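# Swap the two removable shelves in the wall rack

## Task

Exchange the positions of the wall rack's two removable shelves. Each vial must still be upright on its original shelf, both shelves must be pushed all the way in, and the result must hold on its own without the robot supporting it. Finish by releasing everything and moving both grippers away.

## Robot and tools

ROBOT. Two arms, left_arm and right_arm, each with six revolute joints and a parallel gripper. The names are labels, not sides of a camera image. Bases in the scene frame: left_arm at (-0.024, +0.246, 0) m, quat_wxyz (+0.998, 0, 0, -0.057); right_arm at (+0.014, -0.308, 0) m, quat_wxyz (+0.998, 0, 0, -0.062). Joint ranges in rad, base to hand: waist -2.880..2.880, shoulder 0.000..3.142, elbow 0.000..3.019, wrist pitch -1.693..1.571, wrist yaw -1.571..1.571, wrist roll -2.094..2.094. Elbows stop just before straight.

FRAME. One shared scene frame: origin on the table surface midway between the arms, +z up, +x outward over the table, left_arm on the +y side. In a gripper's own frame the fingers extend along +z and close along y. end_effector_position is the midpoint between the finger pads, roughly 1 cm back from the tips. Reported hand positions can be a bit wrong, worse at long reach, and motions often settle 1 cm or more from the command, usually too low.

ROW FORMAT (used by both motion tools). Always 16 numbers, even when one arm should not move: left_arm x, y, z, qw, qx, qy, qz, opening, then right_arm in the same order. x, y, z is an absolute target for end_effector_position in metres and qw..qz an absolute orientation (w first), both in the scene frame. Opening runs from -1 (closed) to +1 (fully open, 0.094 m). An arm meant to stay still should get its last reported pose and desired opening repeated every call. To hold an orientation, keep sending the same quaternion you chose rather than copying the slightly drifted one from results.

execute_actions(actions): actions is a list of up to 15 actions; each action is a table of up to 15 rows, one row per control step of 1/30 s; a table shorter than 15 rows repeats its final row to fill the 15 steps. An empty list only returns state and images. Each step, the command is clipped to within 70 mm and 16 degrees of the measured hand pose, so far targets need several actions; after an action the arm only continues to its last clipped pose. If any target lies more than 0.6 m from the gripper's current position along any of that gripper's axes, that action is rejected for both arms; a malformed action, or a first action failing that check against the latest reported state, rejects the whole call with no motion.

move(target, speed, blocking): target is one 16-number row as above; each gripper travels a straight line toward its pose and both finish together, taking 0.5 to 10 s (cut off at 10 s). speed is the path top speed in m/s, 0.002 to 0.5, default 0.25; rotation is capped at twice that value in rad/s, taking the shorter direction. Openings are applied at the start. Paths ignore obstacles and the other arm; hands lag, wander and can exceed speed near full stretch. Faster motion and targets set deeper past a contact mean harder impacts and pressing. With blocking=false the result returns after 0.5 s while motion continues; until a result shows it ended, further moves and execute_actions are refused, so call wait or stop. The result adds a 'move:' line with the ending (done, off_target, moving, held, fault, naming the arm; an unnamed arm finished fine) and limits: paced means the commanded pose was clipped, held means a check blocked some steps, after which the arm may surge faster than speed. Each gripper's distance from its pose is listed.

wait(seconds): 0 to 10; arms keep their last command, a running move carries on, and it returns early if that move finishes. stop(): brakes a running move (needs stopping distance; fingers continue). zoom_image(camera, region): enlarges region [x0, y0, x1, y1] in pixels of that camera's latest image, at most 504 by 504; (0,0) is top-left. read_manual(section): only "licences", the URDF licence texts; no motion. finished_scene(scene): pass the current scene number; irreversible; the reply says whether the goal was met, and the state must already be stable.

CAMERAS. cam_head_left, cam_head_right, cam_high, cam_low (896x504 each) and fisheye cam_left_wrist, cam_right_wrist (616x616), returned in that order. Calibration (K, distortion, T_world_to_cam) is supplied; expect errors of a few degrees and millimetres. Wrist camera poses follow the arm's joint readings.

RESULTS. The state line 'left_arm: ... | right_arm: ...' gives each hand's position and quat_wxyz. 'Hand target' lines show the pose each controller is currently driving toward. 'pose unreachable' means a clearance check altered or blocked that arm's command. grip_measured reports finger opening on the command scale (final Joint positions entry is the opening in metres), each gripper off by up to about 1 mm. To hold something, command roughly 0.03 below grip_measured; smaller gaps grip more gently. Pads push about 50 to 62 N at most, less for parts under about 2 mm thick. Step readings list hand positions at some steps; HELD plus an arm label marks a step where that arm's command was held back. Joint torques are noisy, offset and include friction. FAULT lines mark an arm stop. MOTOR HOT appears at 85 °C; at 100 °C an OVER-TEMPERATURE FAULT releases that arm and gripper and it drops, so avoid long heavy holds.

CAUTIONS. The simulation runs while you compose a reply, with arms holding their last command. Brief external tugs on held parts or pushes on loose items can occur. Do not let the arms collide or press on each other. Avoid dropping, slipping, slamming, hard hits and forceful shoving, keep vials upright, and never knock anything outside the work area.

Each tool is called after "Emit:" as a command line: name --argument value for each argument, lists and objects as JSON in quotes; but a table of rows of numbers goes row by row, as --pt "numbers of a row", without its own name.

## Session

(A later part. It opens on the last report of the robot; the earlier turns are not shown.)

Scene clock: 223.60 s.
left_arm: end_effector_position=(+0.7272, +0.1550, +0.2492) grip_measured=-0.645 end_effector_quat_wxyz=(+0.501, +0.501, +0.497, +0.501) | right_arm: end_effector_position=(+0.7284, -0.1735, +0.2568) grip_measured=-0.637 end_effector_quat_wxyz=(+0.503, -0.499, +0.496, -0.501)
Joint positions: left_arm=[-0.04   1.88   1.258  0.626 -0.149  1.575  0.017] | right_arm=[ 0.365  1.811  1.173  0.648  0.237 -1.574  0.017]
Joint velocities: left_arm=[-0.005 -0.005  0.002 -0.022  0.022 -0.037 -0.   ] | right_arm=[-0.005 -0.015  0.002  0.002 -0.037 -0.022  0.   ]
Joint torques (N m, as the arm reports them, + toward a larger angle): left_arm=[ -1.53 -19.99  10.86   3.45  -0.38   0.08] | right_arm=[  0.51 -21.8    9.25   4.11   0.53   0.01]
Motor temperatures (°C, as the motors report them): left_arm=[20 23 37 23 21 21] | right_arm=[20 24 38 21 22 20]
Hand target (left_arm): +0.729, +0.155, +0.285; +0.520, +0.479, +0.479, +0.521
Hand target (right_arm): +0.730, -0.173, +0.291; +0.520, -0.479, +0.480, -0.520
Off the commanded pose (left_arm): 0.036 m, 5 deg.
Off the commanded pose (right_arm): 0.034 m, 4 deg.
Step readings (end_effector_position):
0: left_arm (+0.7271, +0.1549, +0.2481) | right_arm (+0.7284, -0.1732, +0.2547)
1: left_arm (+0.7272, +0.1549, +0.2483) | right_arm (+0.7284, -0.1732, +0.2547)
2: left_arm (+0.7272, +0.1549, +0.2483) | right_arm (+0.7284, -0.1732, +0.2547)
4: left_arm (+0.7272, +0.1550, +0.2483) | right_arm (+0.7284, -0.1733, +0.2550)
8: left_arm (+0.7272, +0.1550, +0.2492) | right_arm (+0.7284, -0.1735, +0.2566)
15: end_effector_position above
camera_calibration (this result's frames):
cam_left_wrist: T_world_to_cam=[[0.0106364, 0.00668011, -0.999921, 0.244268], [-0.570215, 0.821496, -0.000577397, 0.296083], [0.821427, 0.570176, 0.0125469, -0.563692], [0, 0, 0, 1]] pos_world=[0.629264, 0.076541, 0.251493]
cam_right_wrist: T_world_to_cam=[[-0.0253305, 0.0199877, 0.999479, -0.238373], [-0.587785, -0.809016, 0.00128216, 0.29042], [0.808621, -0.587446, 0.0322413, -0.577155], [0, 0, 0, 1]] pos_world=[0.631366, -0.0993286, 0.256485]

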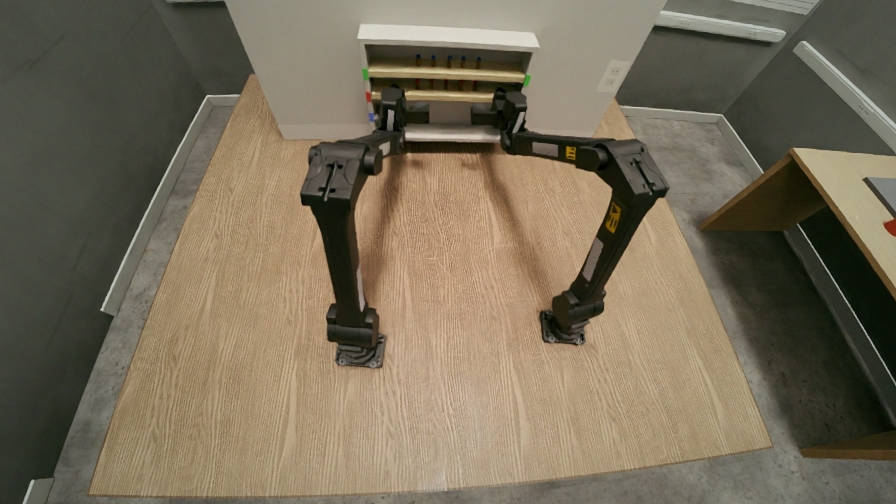

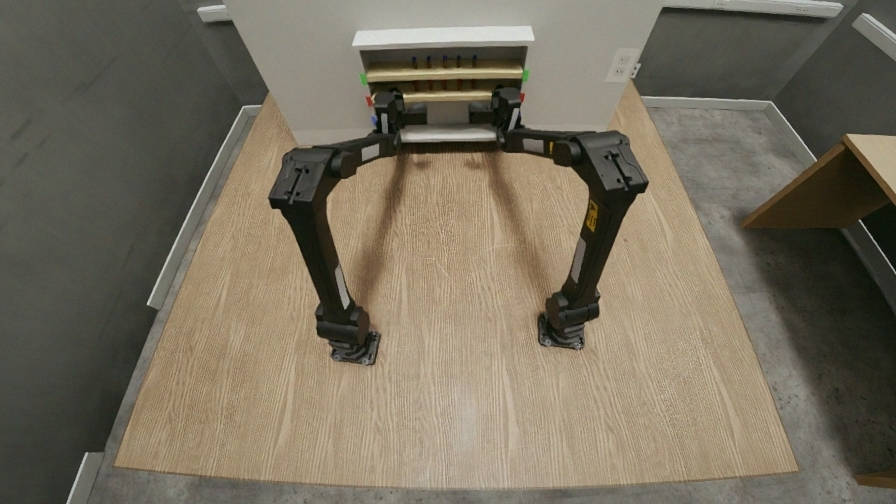

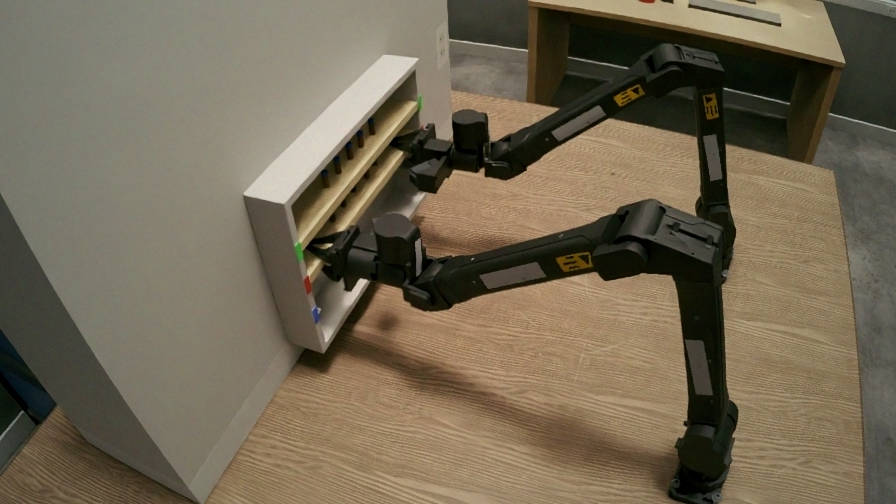

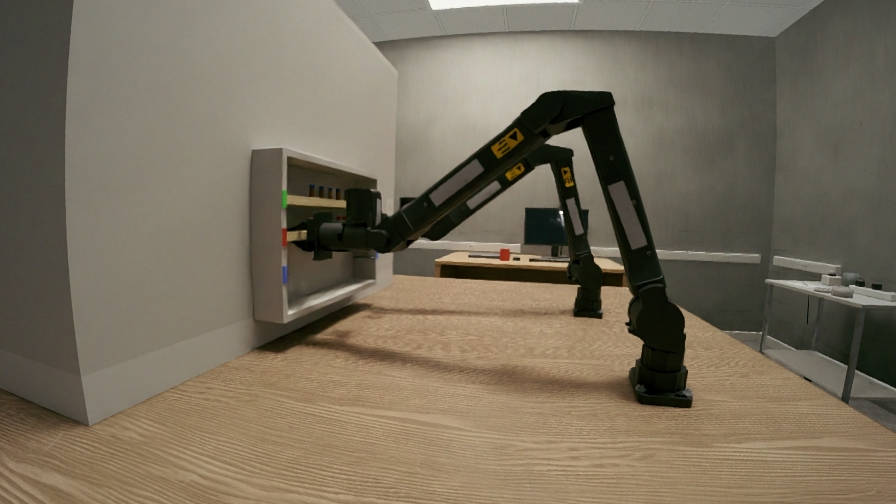

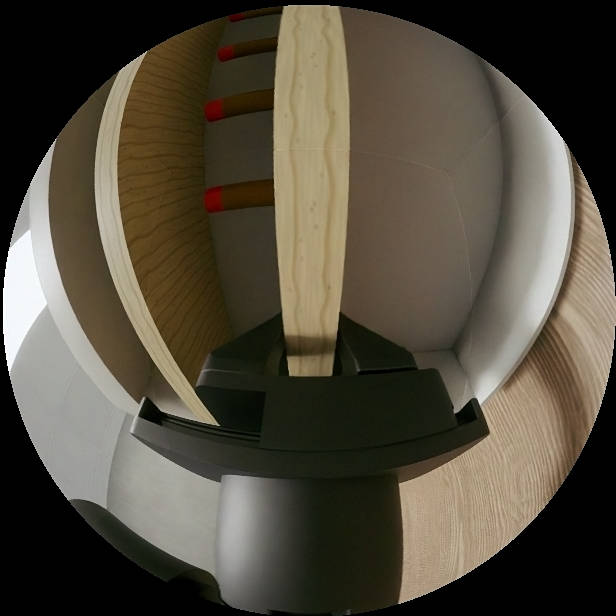

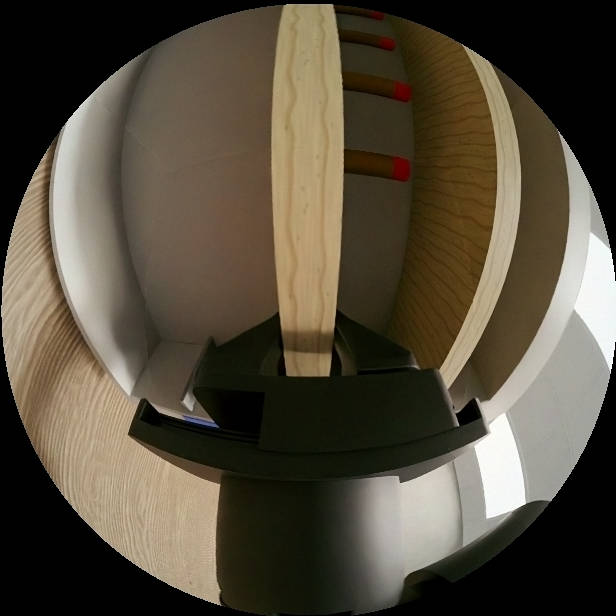

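Emit:
execute_actions --actions '[[[0.729,0.154,0.287,0.523,0.477,0.479,0.521,-0.68,0.730,-0.172,0.293,0.523,-0.477,0.480,-0.520,-0.68],[0.728,0.153,0.289,0.525,0.475,0.480,0.520,-0.68,0.729,-0.171,0.295,0.525,-0.475,0.481,-0.519,-0.68],[0.727,0.152,0.291,0.526,0.474,0.480,0.520,-0.68,0.728,-0.170,0.297,0.527,-0.473,0.482,-0.518,-0.68],[0.726,0.151,0.293,0.527,0.473,0.479,0.521,-0.68,0.727,-0.169,0.299,0.528,-0.472,0.482,-0.518,-0.68],[0.725,0.151,0.295,0.528,0.472,0.479,0.521,-0.68,0.726,-0.169,0.300,0.528,-0.472,0.482,-0.518,-0.68],[0.724,0.151,0.295,0.528,0.472,0.479,0.521,-0.68,0.725,-0.169,0.300,0.528,-0.472,0.482,-0.518,-0.68],[0.723,0.151,0.295,0.528,0.472,0.479,0.521,-0.68,0.724,-0.169,0.300,0.528,-0.472,0.482,-0.518,-0.68],[0.722,0.151,0.295,0.528,0.472,0.479,0.521,-0.68,0.723,-0.169,0.300,0.528,-0.472,0.482,-0.518,-0.68],[0.721,0.151,0.295,0.528,0.472,0.479,0.521,-0.68,0.722,-0.169,0.300,0.528,-0.472,0.482,-0.518,-0.68],[0.720,0.151,0.295,0.528,0.472,0.479,0.521,-0.68,0.721,-0.169,0.300,0.528,-0.472,0.482,-0.518,-0.68],[0.719,0.151,0.295,0.528,0.472,0.479,0.521,-0.68,0.720,-0.169,0.300,0.528,-0.472,0.482,-0.518,-0.68],[0.718,0.151,0.295,0.528,0.472,0.479,0.521,-0.68,0.719,-0.169,0.300,0.528,-0.472,0.482,-0.518,-0.68],[0.717,0.151,0.295,0.528,0.472,0.479,0.521,-0.68,0.718,-0.169,0.300,0.528,-0.472,0.482,-0.518,-0.68],[0.716,0.151,0.295,0.528,0.472,0.479,0.521,-0.68,0.717,-0.169,0.300,0.528,-0.472,0.482,-0.518,-0.68],[0.715,0.151,0.295,0.528,0.472,0.479,0.521,-0.68,0.716,-0.169,0.300,0.528,-0.472,0.482,-0.518,-0.68]],[[0.714,0.151,0.295,0.528,0.472,0.479,0.521,-0.68,0.715,-0.169,0.300,0.528,-0.472,0.482,-0.518,-0.68]]]'

Scene clock: 251.67 s.
left_arm: end_effector_position=(+0.7218, +0.1537, +0.2497) grip_measured=-0.645 end_effector_quat_wxyz=(+0.504, +0.496, +0.498, +0.501) | right_arm: end_effector_position=(+0.7219, -0.1743, +0.2619) grip_measured=-0.637 end_effector_quat_wxyz=(+0.501, -0.497, +0.495, -0.506)
Joint positions: left_arm=[-0.044  1.871  1.241  0.641 -0.157  1.568  0.017] | right_arm=[ 0.369  1.792  1.156  0.65   0.249 -1.582  0.017]
Joint velocities: left_arm=[-0.005  0.005 -0.002  0.002 -0.007  0.007 -0.   ] | right_arm=[ 0.005 -0.015 -0.007 -0.022  0.066  0.007 -0.   ]
Joint torques (N m, as the arm reports them, + toward a larger angle): left_arm=[ -1.97 -22.03   9.     3.49  -0.52   0.01] | right_arm=[  1.33 -23.28   7.78   4.31   0.57   0.26]
Motor temperatures (°C, as the motors report them): left_arm=[20 24 35 23 21 21] | right_arm=[20 25 35 21 22 20]
Hand target (left_arm): +0.714, +0.151, +0.294; +0.527, +0.472, +0.479, +0.521
Hand target (right_arm): +0.714, -0.169, +0.299; +0.528, -0.471, +0.482, -0.517
Off the commanded pose (left_arm): 0.046 m, 5 deg.
Off the commanded pose (right_arm): 0.039 m, 5 deg.
Step readings (end_effector_position; steps 1 to 15: 1st action; 16 to 30: 2nd action):
0: left_arm (+0.7272, +0.1550, +0.2492) | right_arm (+0.7284, -0.1735, +0.2568)
1: left_arm (+0.7272, +0.1550, +0.2492) | right_arm (+0.7284, -0.1736, +0.2568)
2: left_arm (+0.7272, +0.1549, +0.2492) | right_arm (+0.7284, -0.1734, +0.2569)
4: left_arm (+0.7271, +0.1548, +0.2493) | right_arm (+0.7283, -0.1736, +0.2569)
8: left_arm (+0.7270, +0.1546, +0.2497) | right_arm (+0.7279, -0.1735, +0.2583)
15: left_arm (+0.7252, +0.1542, +0.2498) | right_arm (+0.7254, -0.1743, +0.2618)
16: left_arm (+0.7244, +0.1540, +0.2496) | right_arm (+0.7243, -0.1741, +0.2616)
17: left_arm (+0.7236, +0.1539, +0.2497) | right_arm (+0.7233, -0.1742, +0.2614)
19: left_arm (+0.7224, +0.1538, +0.2497) | right_arm (+0.7222, -0.1743, +0.2615)
23: left_arm (+0.7218, +0.1537, +0.2497) | right_arm (+0.7219, -0.1743, +0.2619)
30: end_effector_position above
camera_calibration (this result's frames):
cam_left_wrist: T_world_to_cam=[[0.0170089, -0.00158815, -0.999854, 0.241486], [-0.572636, 0.819735, -0.0110434, 0.298698], [0.819633, 0.57274, 0.0130334, -0.557687], [0, 0, 0, 1]] pos_world=[0.624037, 0.0749399, 0.252018]
cam_right_wrist: T_world_to_cam=[[-0.0299259, 0.0261129, 0.999211, -0.23916], [-0.594328, -0.804216, 0.00321718, 0.290978], [0.803666, -0.593763, 0.0395865, -0.571976], [0, 0, 0, 1]] pos_world=[0.625457, -0.0993641, 0.260678]

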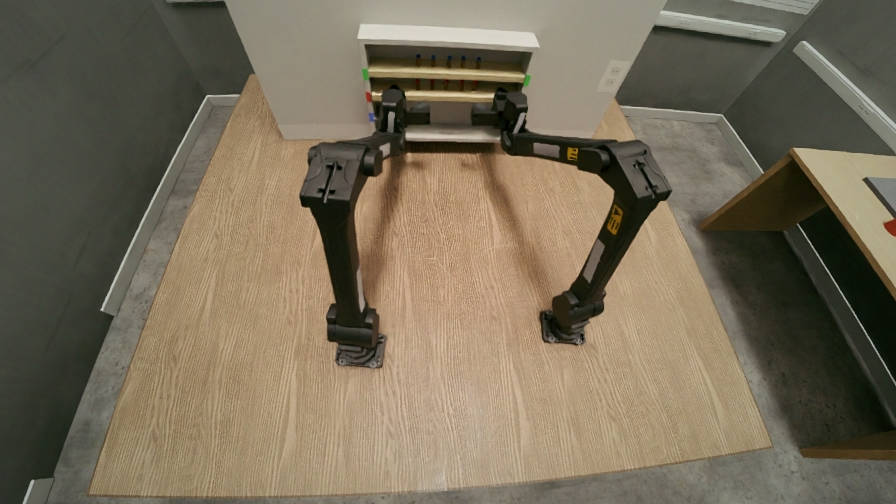

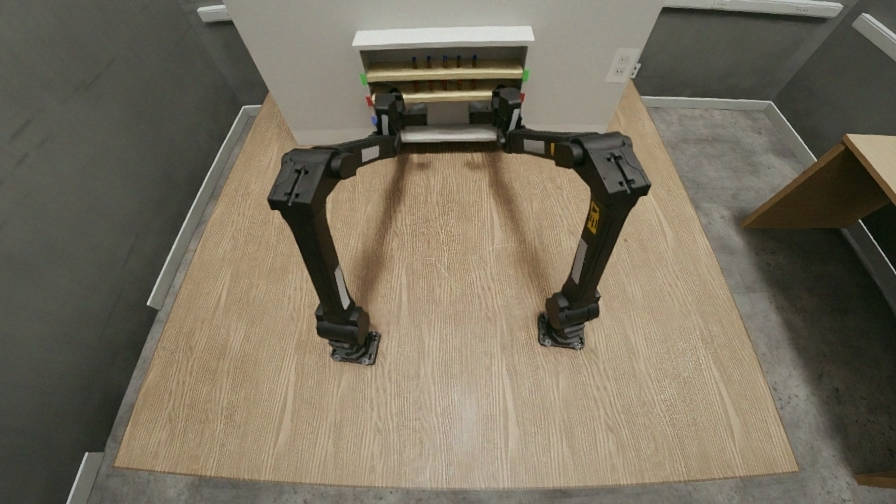

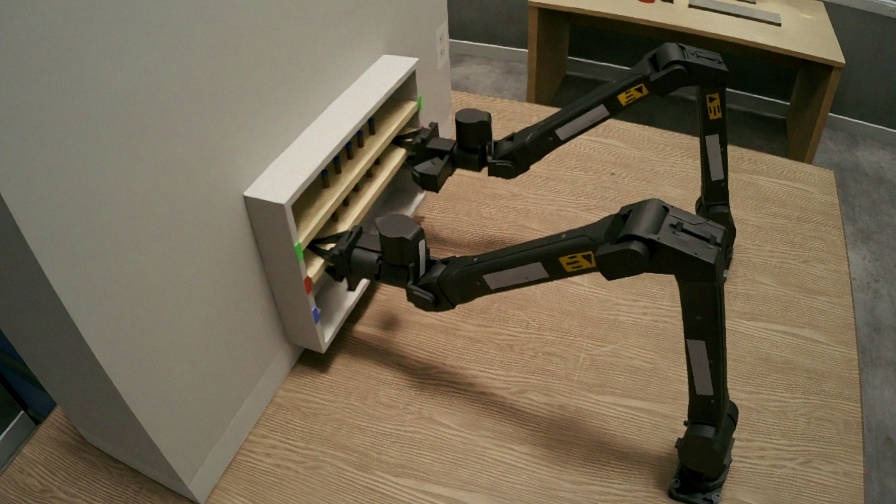

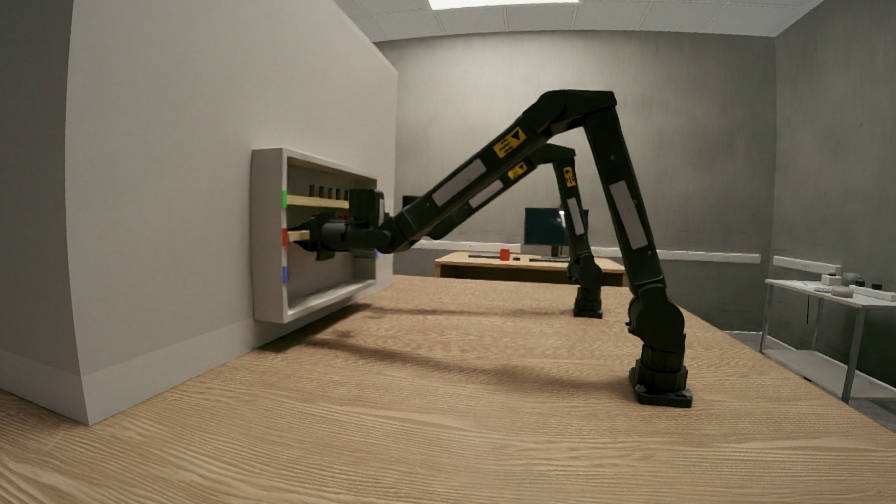

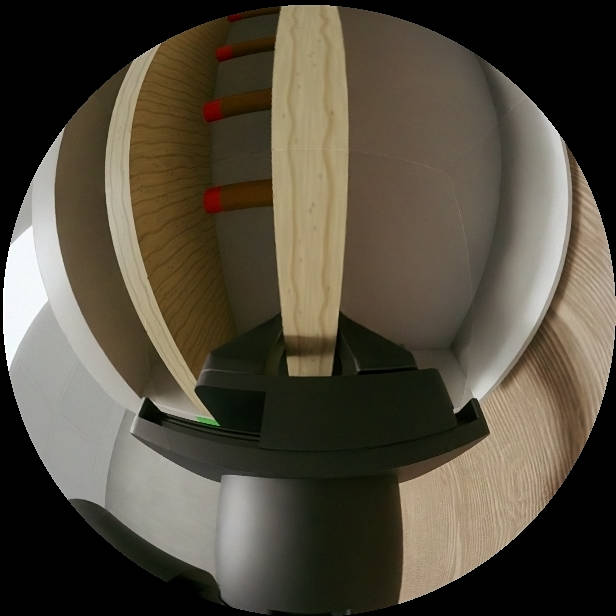

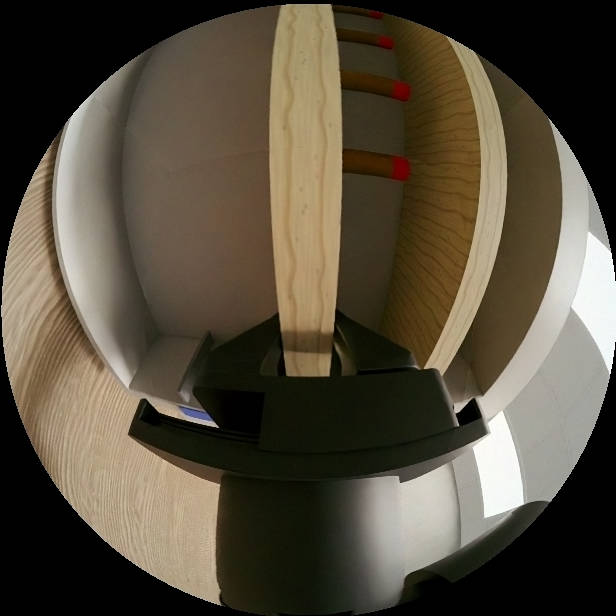

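Emit:
execute_actions --actions '[[[0.713,0.152,0.297,0.528,0.472,0.479,0.521,-0.68,0.714,-0.168,0.300,0.527,-0.473,0.483,-0.517,-0.68],[0.712,0.152,0.299,0.528,0.472,0.479,0.521,-0.68,0.713,-0.168,0.299,0.526,-0.474,0.484,-0.516,-0.68],[0.7105,0.152,0.301,0.528,0.472,0.479,0.521,-0.68,0.7115,-0.168,0.298,0.525,-0.475,0.485,-0.515,-0.68],[0.709,0.152,0.301,0.528,0.472,0.479,0.521,-0.68,0.710,-0.168,0.298,0.525,-0.475,0.485,-0.515,-0.68],[0.707,0.152,0.301,0.528,0.472,0.479,0.521,-0.68,0.708,-0.168,0.298,0.525,-0.475,0.485,-0.515,-0.68],[0.705,0.152,0.301,0.528,0.472,0.479,0.521,-0.68,0.706,-0.168,0.298,0.525,-0.475,0.485,-0.515,-0.68],[0.703,0.152,0.301,0.528,0.472,0.479,0.521,-0.68,0.704,-0.168,0.298,0.525,-0.475,0.485,-0.515,-0.68],[0.701,0.152,0.301,0.528,0.472,0.479,0.521,-0.68,0.702,-0.168,0.298,0.525,-0.475,0.485,-0.515,-0.68],[0.699,0.152,0.301,0.528,0.472,0.479,0.521,-0.68,0.700,-0.168,0.298,0.525,-0.475,0.485,-0.515,-0.68],[0.697,0.152,0.301,0.528,0.472,0.479,0.521,-0.68,0.698,-0.168,0.298,0.525,-0.475,0.485,-0.515,-0.68],[0.695,0.152,0.301,0.528,0.472,0.479,0.521,-0.68,0.696,-0.168,0.298,0.525,-0.475,0.485,-0.515,-0.68],[0.693,0.152,0.301,0.528,0.472,0.479,0.521,-0.68,0.694,-0.168,0.298,0.525,-0.475,0.485,-0.515,-0.68],[0.691,0.152,0.301,0.528,0.472,0.479,0.521,-0.68,0.692,-0.168,0.298,0.525,-0.475,0.485,-0.515,-0.68],[0.6895,0.152,0.301,0.528,0.472,0.479,0.521,-0.68,0.6905,-0.168,0.298,0.525,-0.475,0.485,-0.515,-0.68],[0.688,0.152,0.301,0.528,0.472,0.479,0.521,-0.68,0.689,-0.168,0.298,0.525,-0.475,0.485,-0.515,-0.68]]]'

Scene clock: 271.10 s.
left_arm: end_effector_position=(+0.6993, +0.1553, +0.2513) grip_measured=-0.645 end_effector_quat_wxyz=(+0.501, +0.499, +0.501, +0.499) | right_arm: end_effector_position=(+0.6990, -0.1733, +0.2627) grip_measured=-0.637 end_effector_quat_wxyz=(+0.498, -0.500, +0.497, -0.505)
Joint positions: left_arm=[-0.048  1.817  1.17   0.648 -0.162  1.567  0.017] | right_arm=[ 0.382  1.74   1.09   0.656  0.262 -1.582  0.017]
Joint velocities: left_arm=[-0.024 -0.132 -0.164  0.051  0.007  0.037 -0.   ] | right_arm=[ 0.024 -0.122 -0.149  0.037  0.037 -0.022  0.   ]
Joint torques (N m, as the arm reports them, + toward a larger angle): left_arm=[ -2.01 -21.35   9.15   3.49  -0.55   0.03] | right_arm=[  1.32 -21.66   7.72   4.28   0.59   0.27]
Motor temperatures (°C, as the motors report them): left_arm=[20 25 34 23 22 21] | right_arm=[20 25 34 22 22 20]
Hand target (left_arm): +0.689, +0.153, +0.300; +0.527, +0.471, +0.479, +0.521
Hand target (right_arm): +0.689, -0.168, +0.297; +0.525, -0.475, +0.485, -0.514
Off the commanded pose (left_arm): 0.051 m, 6 deg.
Off the commanded pose (right_arm): 0.037 m, 5 deg.
Step readings (end_effector_position):
0: left_arm (+0.7218, +0.1537, +0.2497) | right_arm (+0.7219, -0.1743, +0.2619)
1: left_arm (+0.7218, +0.1537, +0.2497) | right_arm (+0.7219, -0.1744, +0.2619)
2: left_arm (+0.7216, +0.1537, +0.2501) | right_arm (+0.7216, -0.1743, +0.2618)
4: left_arm (+0.7203, +0.1539, +0.2500) | right_arm (+0.7202, -0.1740, +0.2616)
8: left_arm (+0.7139, +0.1547, +0.2497) | right_arm (+0.7134, -0.1737, +0.2610)
15: end_effector_position above
camera_calibration (this result's frames):
cam_left_wrist: T_world_to_cam=[[0.00759012, -0.000854077, -0.999971, 0.249909], [-0.573333, 0.819307, -0.00505157, 0.28361], [0.819287, 0.573355, 0.00572896, -0.538173], [0, 0, 0, 1]] pos_world=[0.601624, 0.0764146, 0.254417]
cam_right_wrist: T_world_to_cam=[[-0.0217476, 0.0280834, 0.999369, -0.246096], [-0.594889, -0.80375, 0.00964071, 0.276972], [0.803514, -0.594304, 0.0341861, -0.551578], [0, 0, 0, 1]] pos_world=[0.602615, -0.0982773, 0.262127]

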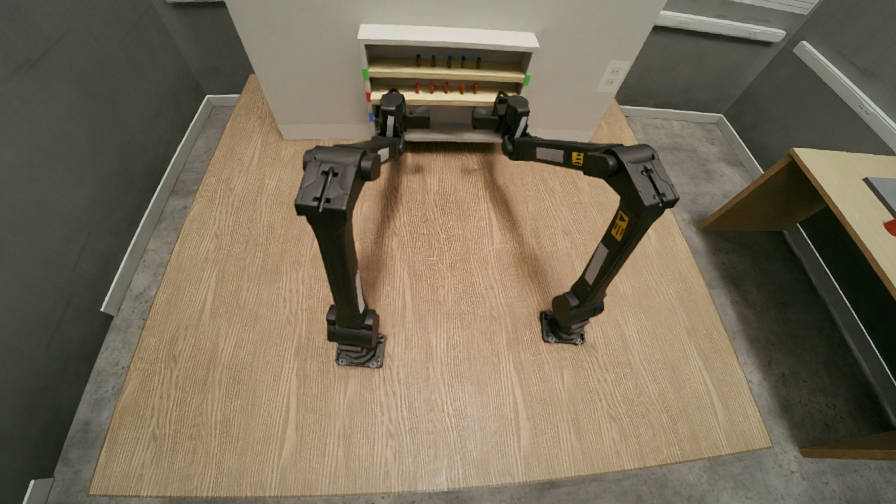

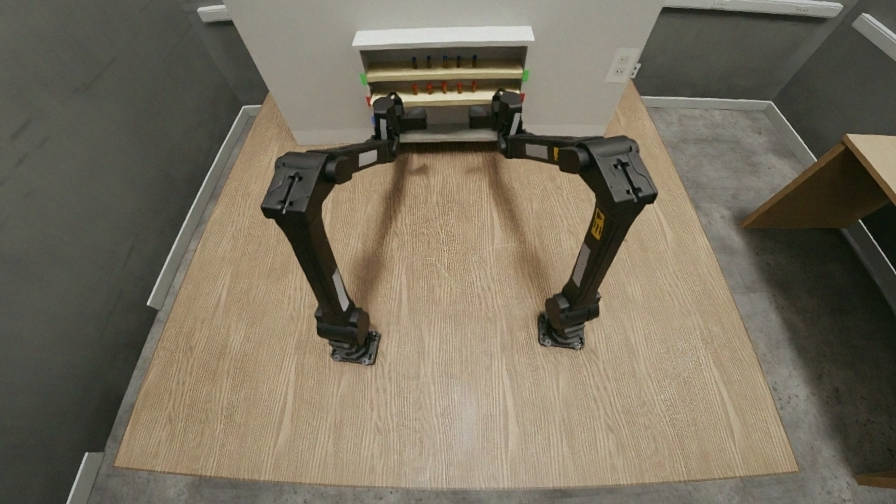

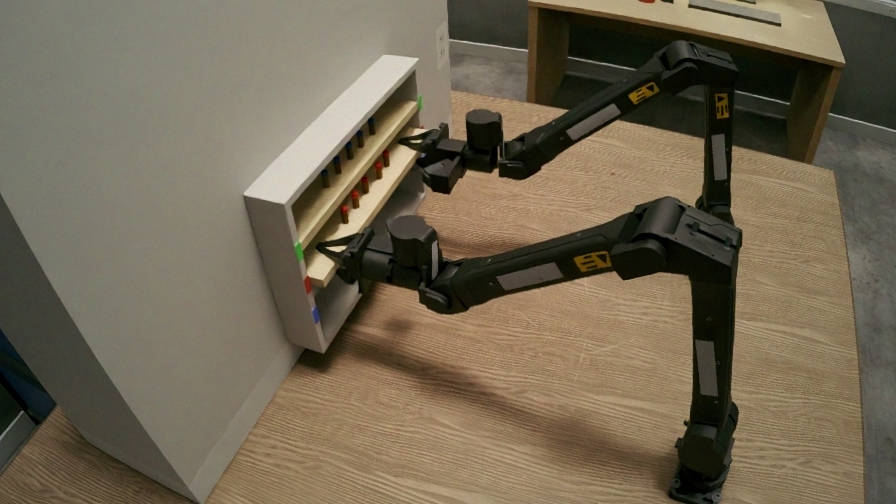

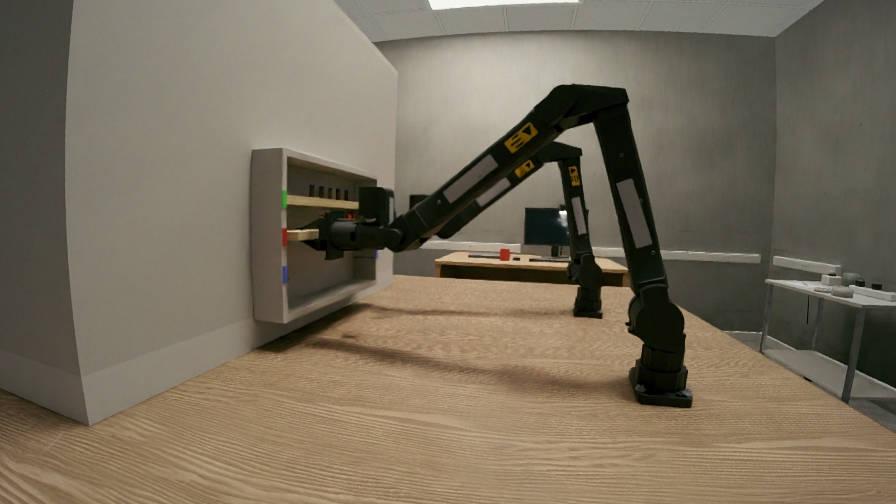

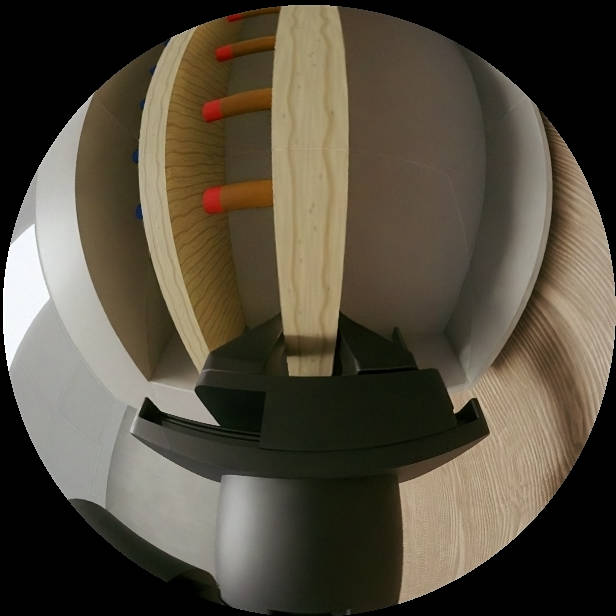

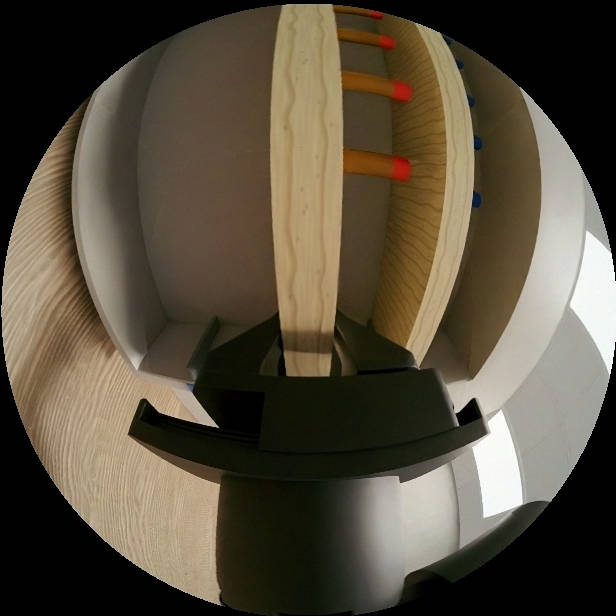

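Emit:
execute_actions --actions '[[[0.687,0.152,0.302,0.529,0.471,0.478,0.522,-0.68,0.689,-0.168,0.297,0.525,-0.475,0.485,-0.515,-0.68],[0.6855,0.152,0.303,0.529,0.471,0.478,0.522,-0.68,0.688,-0.168,0.296,0.525,-0.475,0.485,-0.515,-0.68],[0.6835,0.152,0.303,0.529,0.471,0.478,0.522,-0.68,0.686,-0.168,0.295,0.525,-0.475,0.485,-0.515,-0.68],[0.681,0.152,0.303,0.529,0.471,0.478,0.522,-0.68,0.6835,-0.168,0.295,0.525,-0.475,0.485,-0.515,-0.68],[0.6785,0.152,0.303,0.529,0.471,0.478,0.522,-0.68,0.681,-0.168,0.295,0.525,-0.475,0.485,-0.515,-0.68],[0.676,0.152,0.303,0.529,0.471,0.478,0.522,-0.68,0.6785,-0.168,0.295,0.525,-0.475,0.485,-0.515,-0.68],[0.6735,0.152,0.303,0.529,0.471,0.478,0.522,-0.68,0.676,-0.168,0.295,0.525,-0.475,0.485,-0.515,-0.68],[0.671,0.152,0.303,0.529,0.471,0.478,0.522,-0.68,0.6735,-0.168,0.295,0.525,-0.475,0.485,-0.515,-0.68],[0.6685,0.152,0.303,0.529,0.471,0.478,0.522,-0.68,0.671,-0.168,0.295,0.525,-0.475,0.485,-0.515,-0.68],[0.666,0.152,0.303,0.529,0.471,0.478,0.522,-0.68,0.6685,-0.168,0.295,0.525,-0.475,0.485,-0.515,-0.68],[0.6635,0.152,0.303,0.529,0.471,0.478,0.522,-0.68,0.666,-0.168,0.295,0.525,-0.475,0.485,-0.515,-0.68],[0.661,0.152,0.303,0.529,0.471,0.478,0.522,-0.68,0.6635,-0.168,0.295,0.525,-0.475,0.485,-0.515,-0.68],[0.6585,0.152,0.303,0.529,0.471,0.478,0.522,-0.68,0.661,-0.168,0.295,0.525,-0.475,0.485,-0.515,-0.68],[0.656,0.152,0.303,0.529,0.471,0.478,0.522,-0.68,0.6585,-0.168,0.295,0.525,-0.475,0.485,-0.515,-0.68],[0.6535,0.152,0.303,0.529,0.471,0.478,0.522,-0.68,0.656,-0.168,0.295,0.525,-0.475,0.485,-0.515,-0.68]],[[0.651,0.152,0.303,0.529,0.471,0.478,0.522,-0.68,0.6535,-0.168,0.295,0.525,-0.475,0.485,-0.515,-0.68],[0.6485,0.152,0.303,0.529,0.471,0.478,0.522,-0.68,0.651,-0.168,0.295,0.525,-0.475,0.485,-0.515,-0.68],[0.646,0.152,0.303,0.529,0.471,0.478,0.522,-0.68,0.6485,-0.168,0.295,0.525,-0.475,0.485,-0.515,-0.68],[0.6435,0.152,0.303,0.529,0.471,0.478,0.522,-0.68,0.646,-0.168,0.295,0.525,-0.475,0.485,-0.515,-0.68],[0.641,0.152,0.303,0.529,0.471,0.478,0.522,-0.68,0.6435,-0.168,0.295,0.525,-0.475,0.485,-0.515,-0.68],[0.639,0.152,0.303,0.529,0.471,0.478,0.522,-0.68,0.6415,-0.168,0.295,0.525,-0.475,0.485,-0.515,-0.68],[0.6375,0.152,0.303,0.529,0.471,0.478,0.522,-0.68,0.640,-0.168,0.295,0.525,-0.475,0.485,-0.515,-0.68],[0.636,0.152,0.303,0.529,0.471,0.478,0.522,-0.68,0.6385,-0.168,0.295,0.525,-0.475,0.485,-0.515,-0.68],[0.635,0.152,0.303,0.529,0.471,0.478,0.522,-0.68,0.6375,-0.168,0.295,0.525,-0.475,0.485,-0.515,-0.68]]]'

Scene clock: 296.03 s.
left_arm: end_effector_position=(+0.6420, +0.1562, +0.2593) grip_measured=-0.645 end_effector_quat_wxyz=(+0.503, +0.495, +0.500, +0.502) | right_arm: end_effector_position=(+0.6433, -0.1729, +0.2693) grip_measured=-0.637 end_effector_quat_wxyz=(+0.503, -0.495, +0.495, -0.507)
Joint positions: left_arm=[-0.066  1.686  1.     0.696 -0.182  1.567  0.017] | right_arm=[ 0.412  1.616  0.933  0.704  0.292 -1.582  0.017]
Joint velocities: left_arm=[-0.005  0.005 -0.002  0.012  0.022 -0.066 -0.   ] | right_arm=[-0.015  0.005 -0.037  0.002 -0.037 -0.022  0.001]
Joint torques (N m, as the arm reports them, + toward a larger angle): left_arm=[ -2.49 -18.9    9.16   3.59  -0.45   0.03] | right_arm=[  1.23 -19.     7.23   4.3    0.6    0.25]
Motor temperatures (°C, as the motors report them): left_arm=[20 25 34 23 22 21] | right_arm=[20 25 33 22 22 20]
Hand target (left_arm): +0.635, +0.153, +0.302; +0.528, +0.470, +0.478, +0.522
Hand target (right_arm): +0.637, -0.168, +0.294; +0.525, -0.474, +0.485, -0.514
Off the commanded pose (left_arm): 0.044 m, 5 deg.
Off the commanded pose (right_arm): 0.027 m, 4 deg.
Step readings (end_effector_position; steps 1 to 15: 1st action; 16 to 30: 2nd action):
0: left_arm (+0.6958, +0.1551, +0.2540) | right_arm (+0.6958, -0.1733, +0.2652)
1: left_arm (+0.6958, +0.1552, +0.2541) | right_arm (+0.6958, -0.1733, +0.2652)
2: left_arm (+0.6955, +0.1553, +0.2537) | right_arm (+0.6957, -0.1733, +0.2653)
4: left_arm (+0.6938, +0.1552, +0.2537) | right_arm (+0.6942, -0.1735, +0.2647)
8: left_arm (+0.6849, +0.1553, +0.2502) | right_arm (+0.6857, -0.1734, +0.2609)
15: left_arm (+0.6667, +0.1558, +0.2509) | right_arm (+0.6676, -0.1731, +0.2617)
16: left_arm (+0.6641, +0.1559, +0.2518) | right_arm (+0.6650, -0.1731, +0.2625)
17: left_arm (+0.6616, +0.1557, +0.2528) | right_arm (+0.6624, -0.1731, +0.2632)
19: left_arm (+0.6566, +0.1559, +0.2545) | right_arm (+0.6574, -0.1732, +0.2649)
23: left_arm (+0.6470, +0.1560, +0.2571) | right_arm (+0.6479, -0.1733, +0.2672)
30: end_effector_position above
camera_calibration (this result's frames):
cam_left_wrist: T_world_to_cam=[[0.0158451, -0.00235613, -0.999872, 0.253287], [-0.575764, 0.817541, -0.0110507, 0.253486], [0.817462, 0.575866, 0.0115975, -0.492609], [0, 0, 0, 1]] pos_world=[0.544624, 0.0770379, 0.261769]
cam_right_wrist: T_world_to_cam=[[-0.034858, 0.0239712, 0.999105, -0.246063], [-0.594634, -0.803995, -0.0014563, 0.246863], [0.803241, -0.594152, 0.0422797, -0.508767], [0, 0, 0, 1]] pos_world=[0.546878, -0.0979103, 0.267713]

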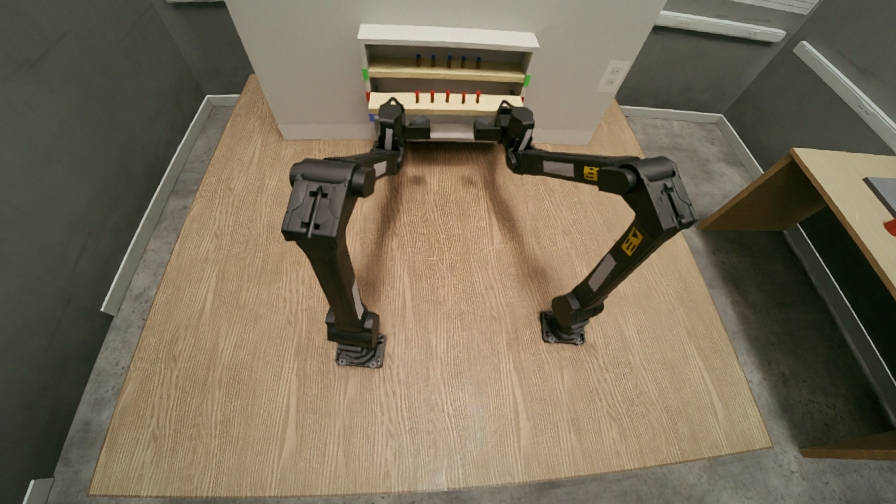

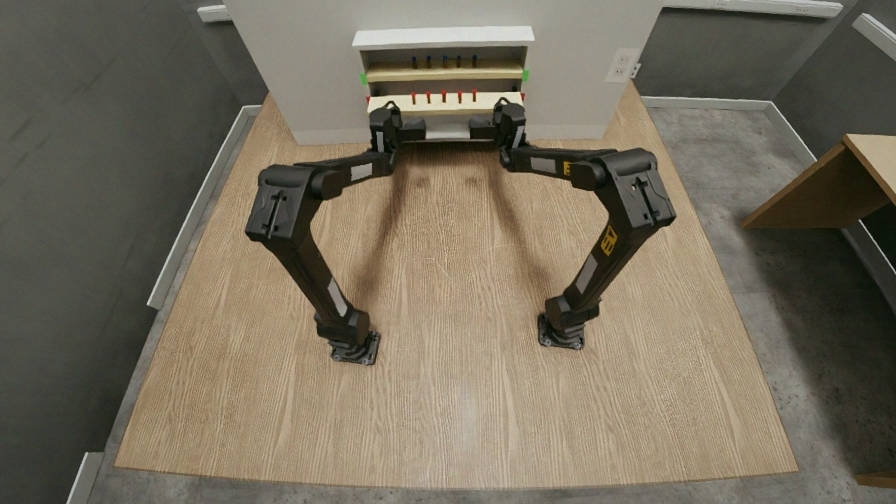

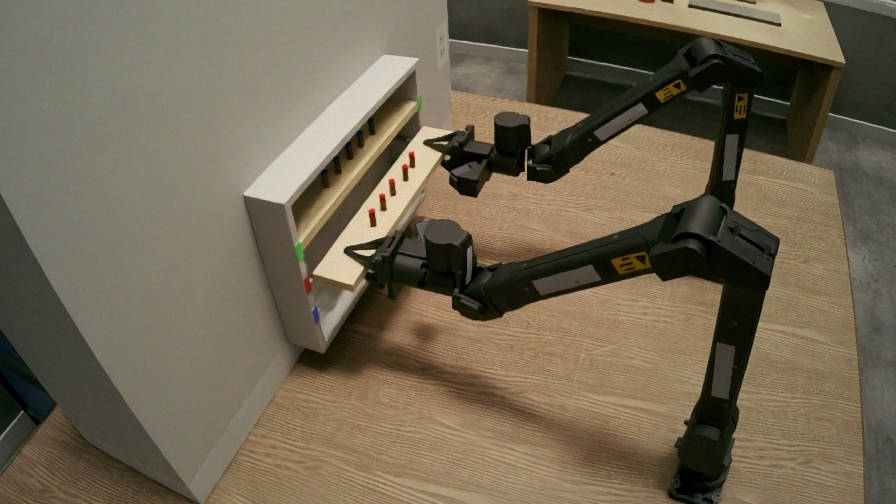

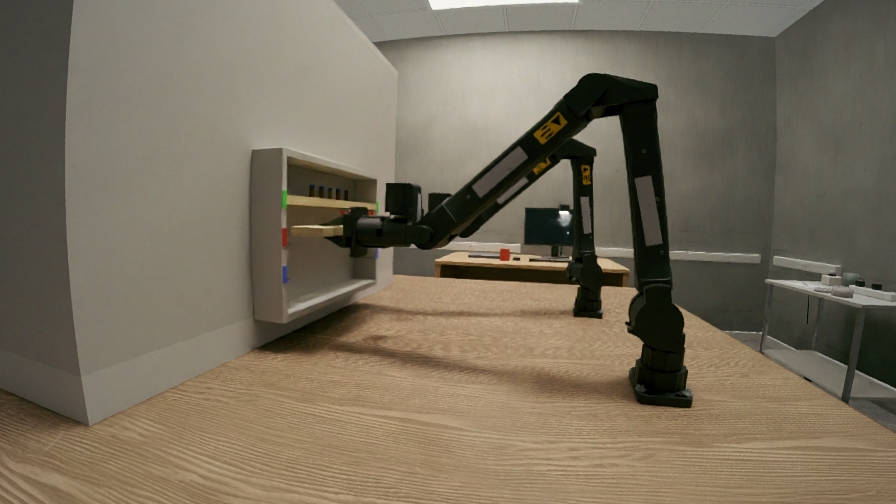

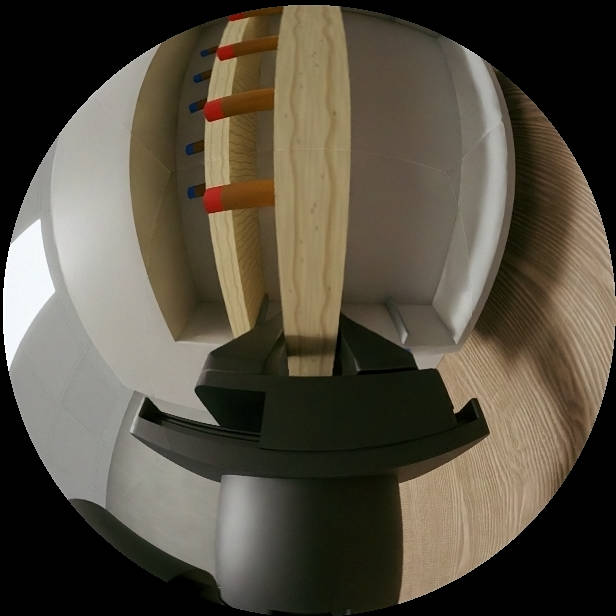

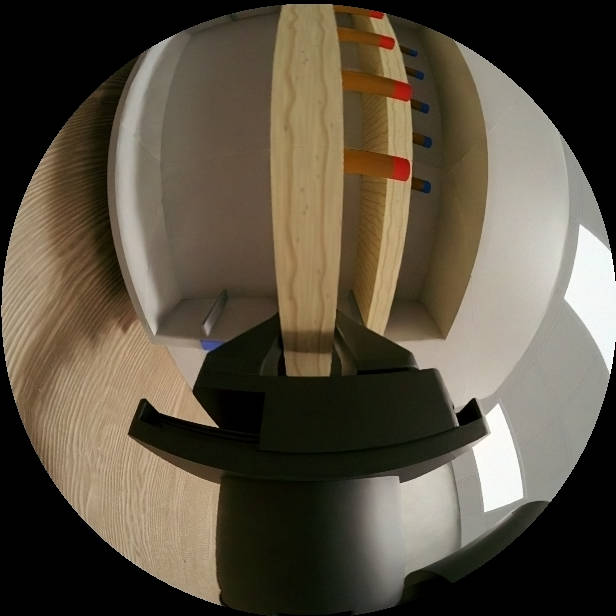

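Emit:
zoom_image --camera "cam_high" --region '[270, 90, 470, 340]'

Emit:
zoom_image --camera "cam_low" --region '[270, 180, 390, 300]'

Region (270, 90, 470, 340) of cam_high's 896x504 image, scaled by 2.016, with more detail than that image has; it fills the left 403 columns of this view, and the rest is white.

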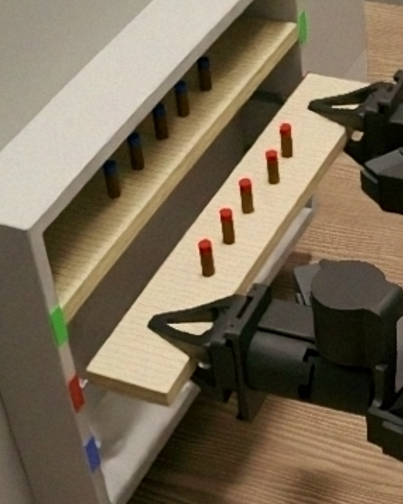

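Region (270, 180, 390, 300) of cam_low's 896x504 image, scaled by 4.200, with more detail than that image has.

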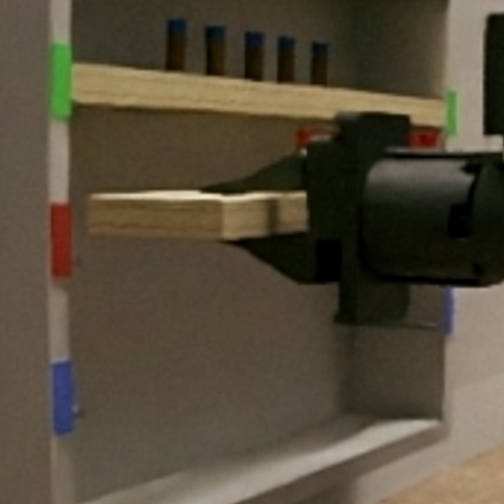

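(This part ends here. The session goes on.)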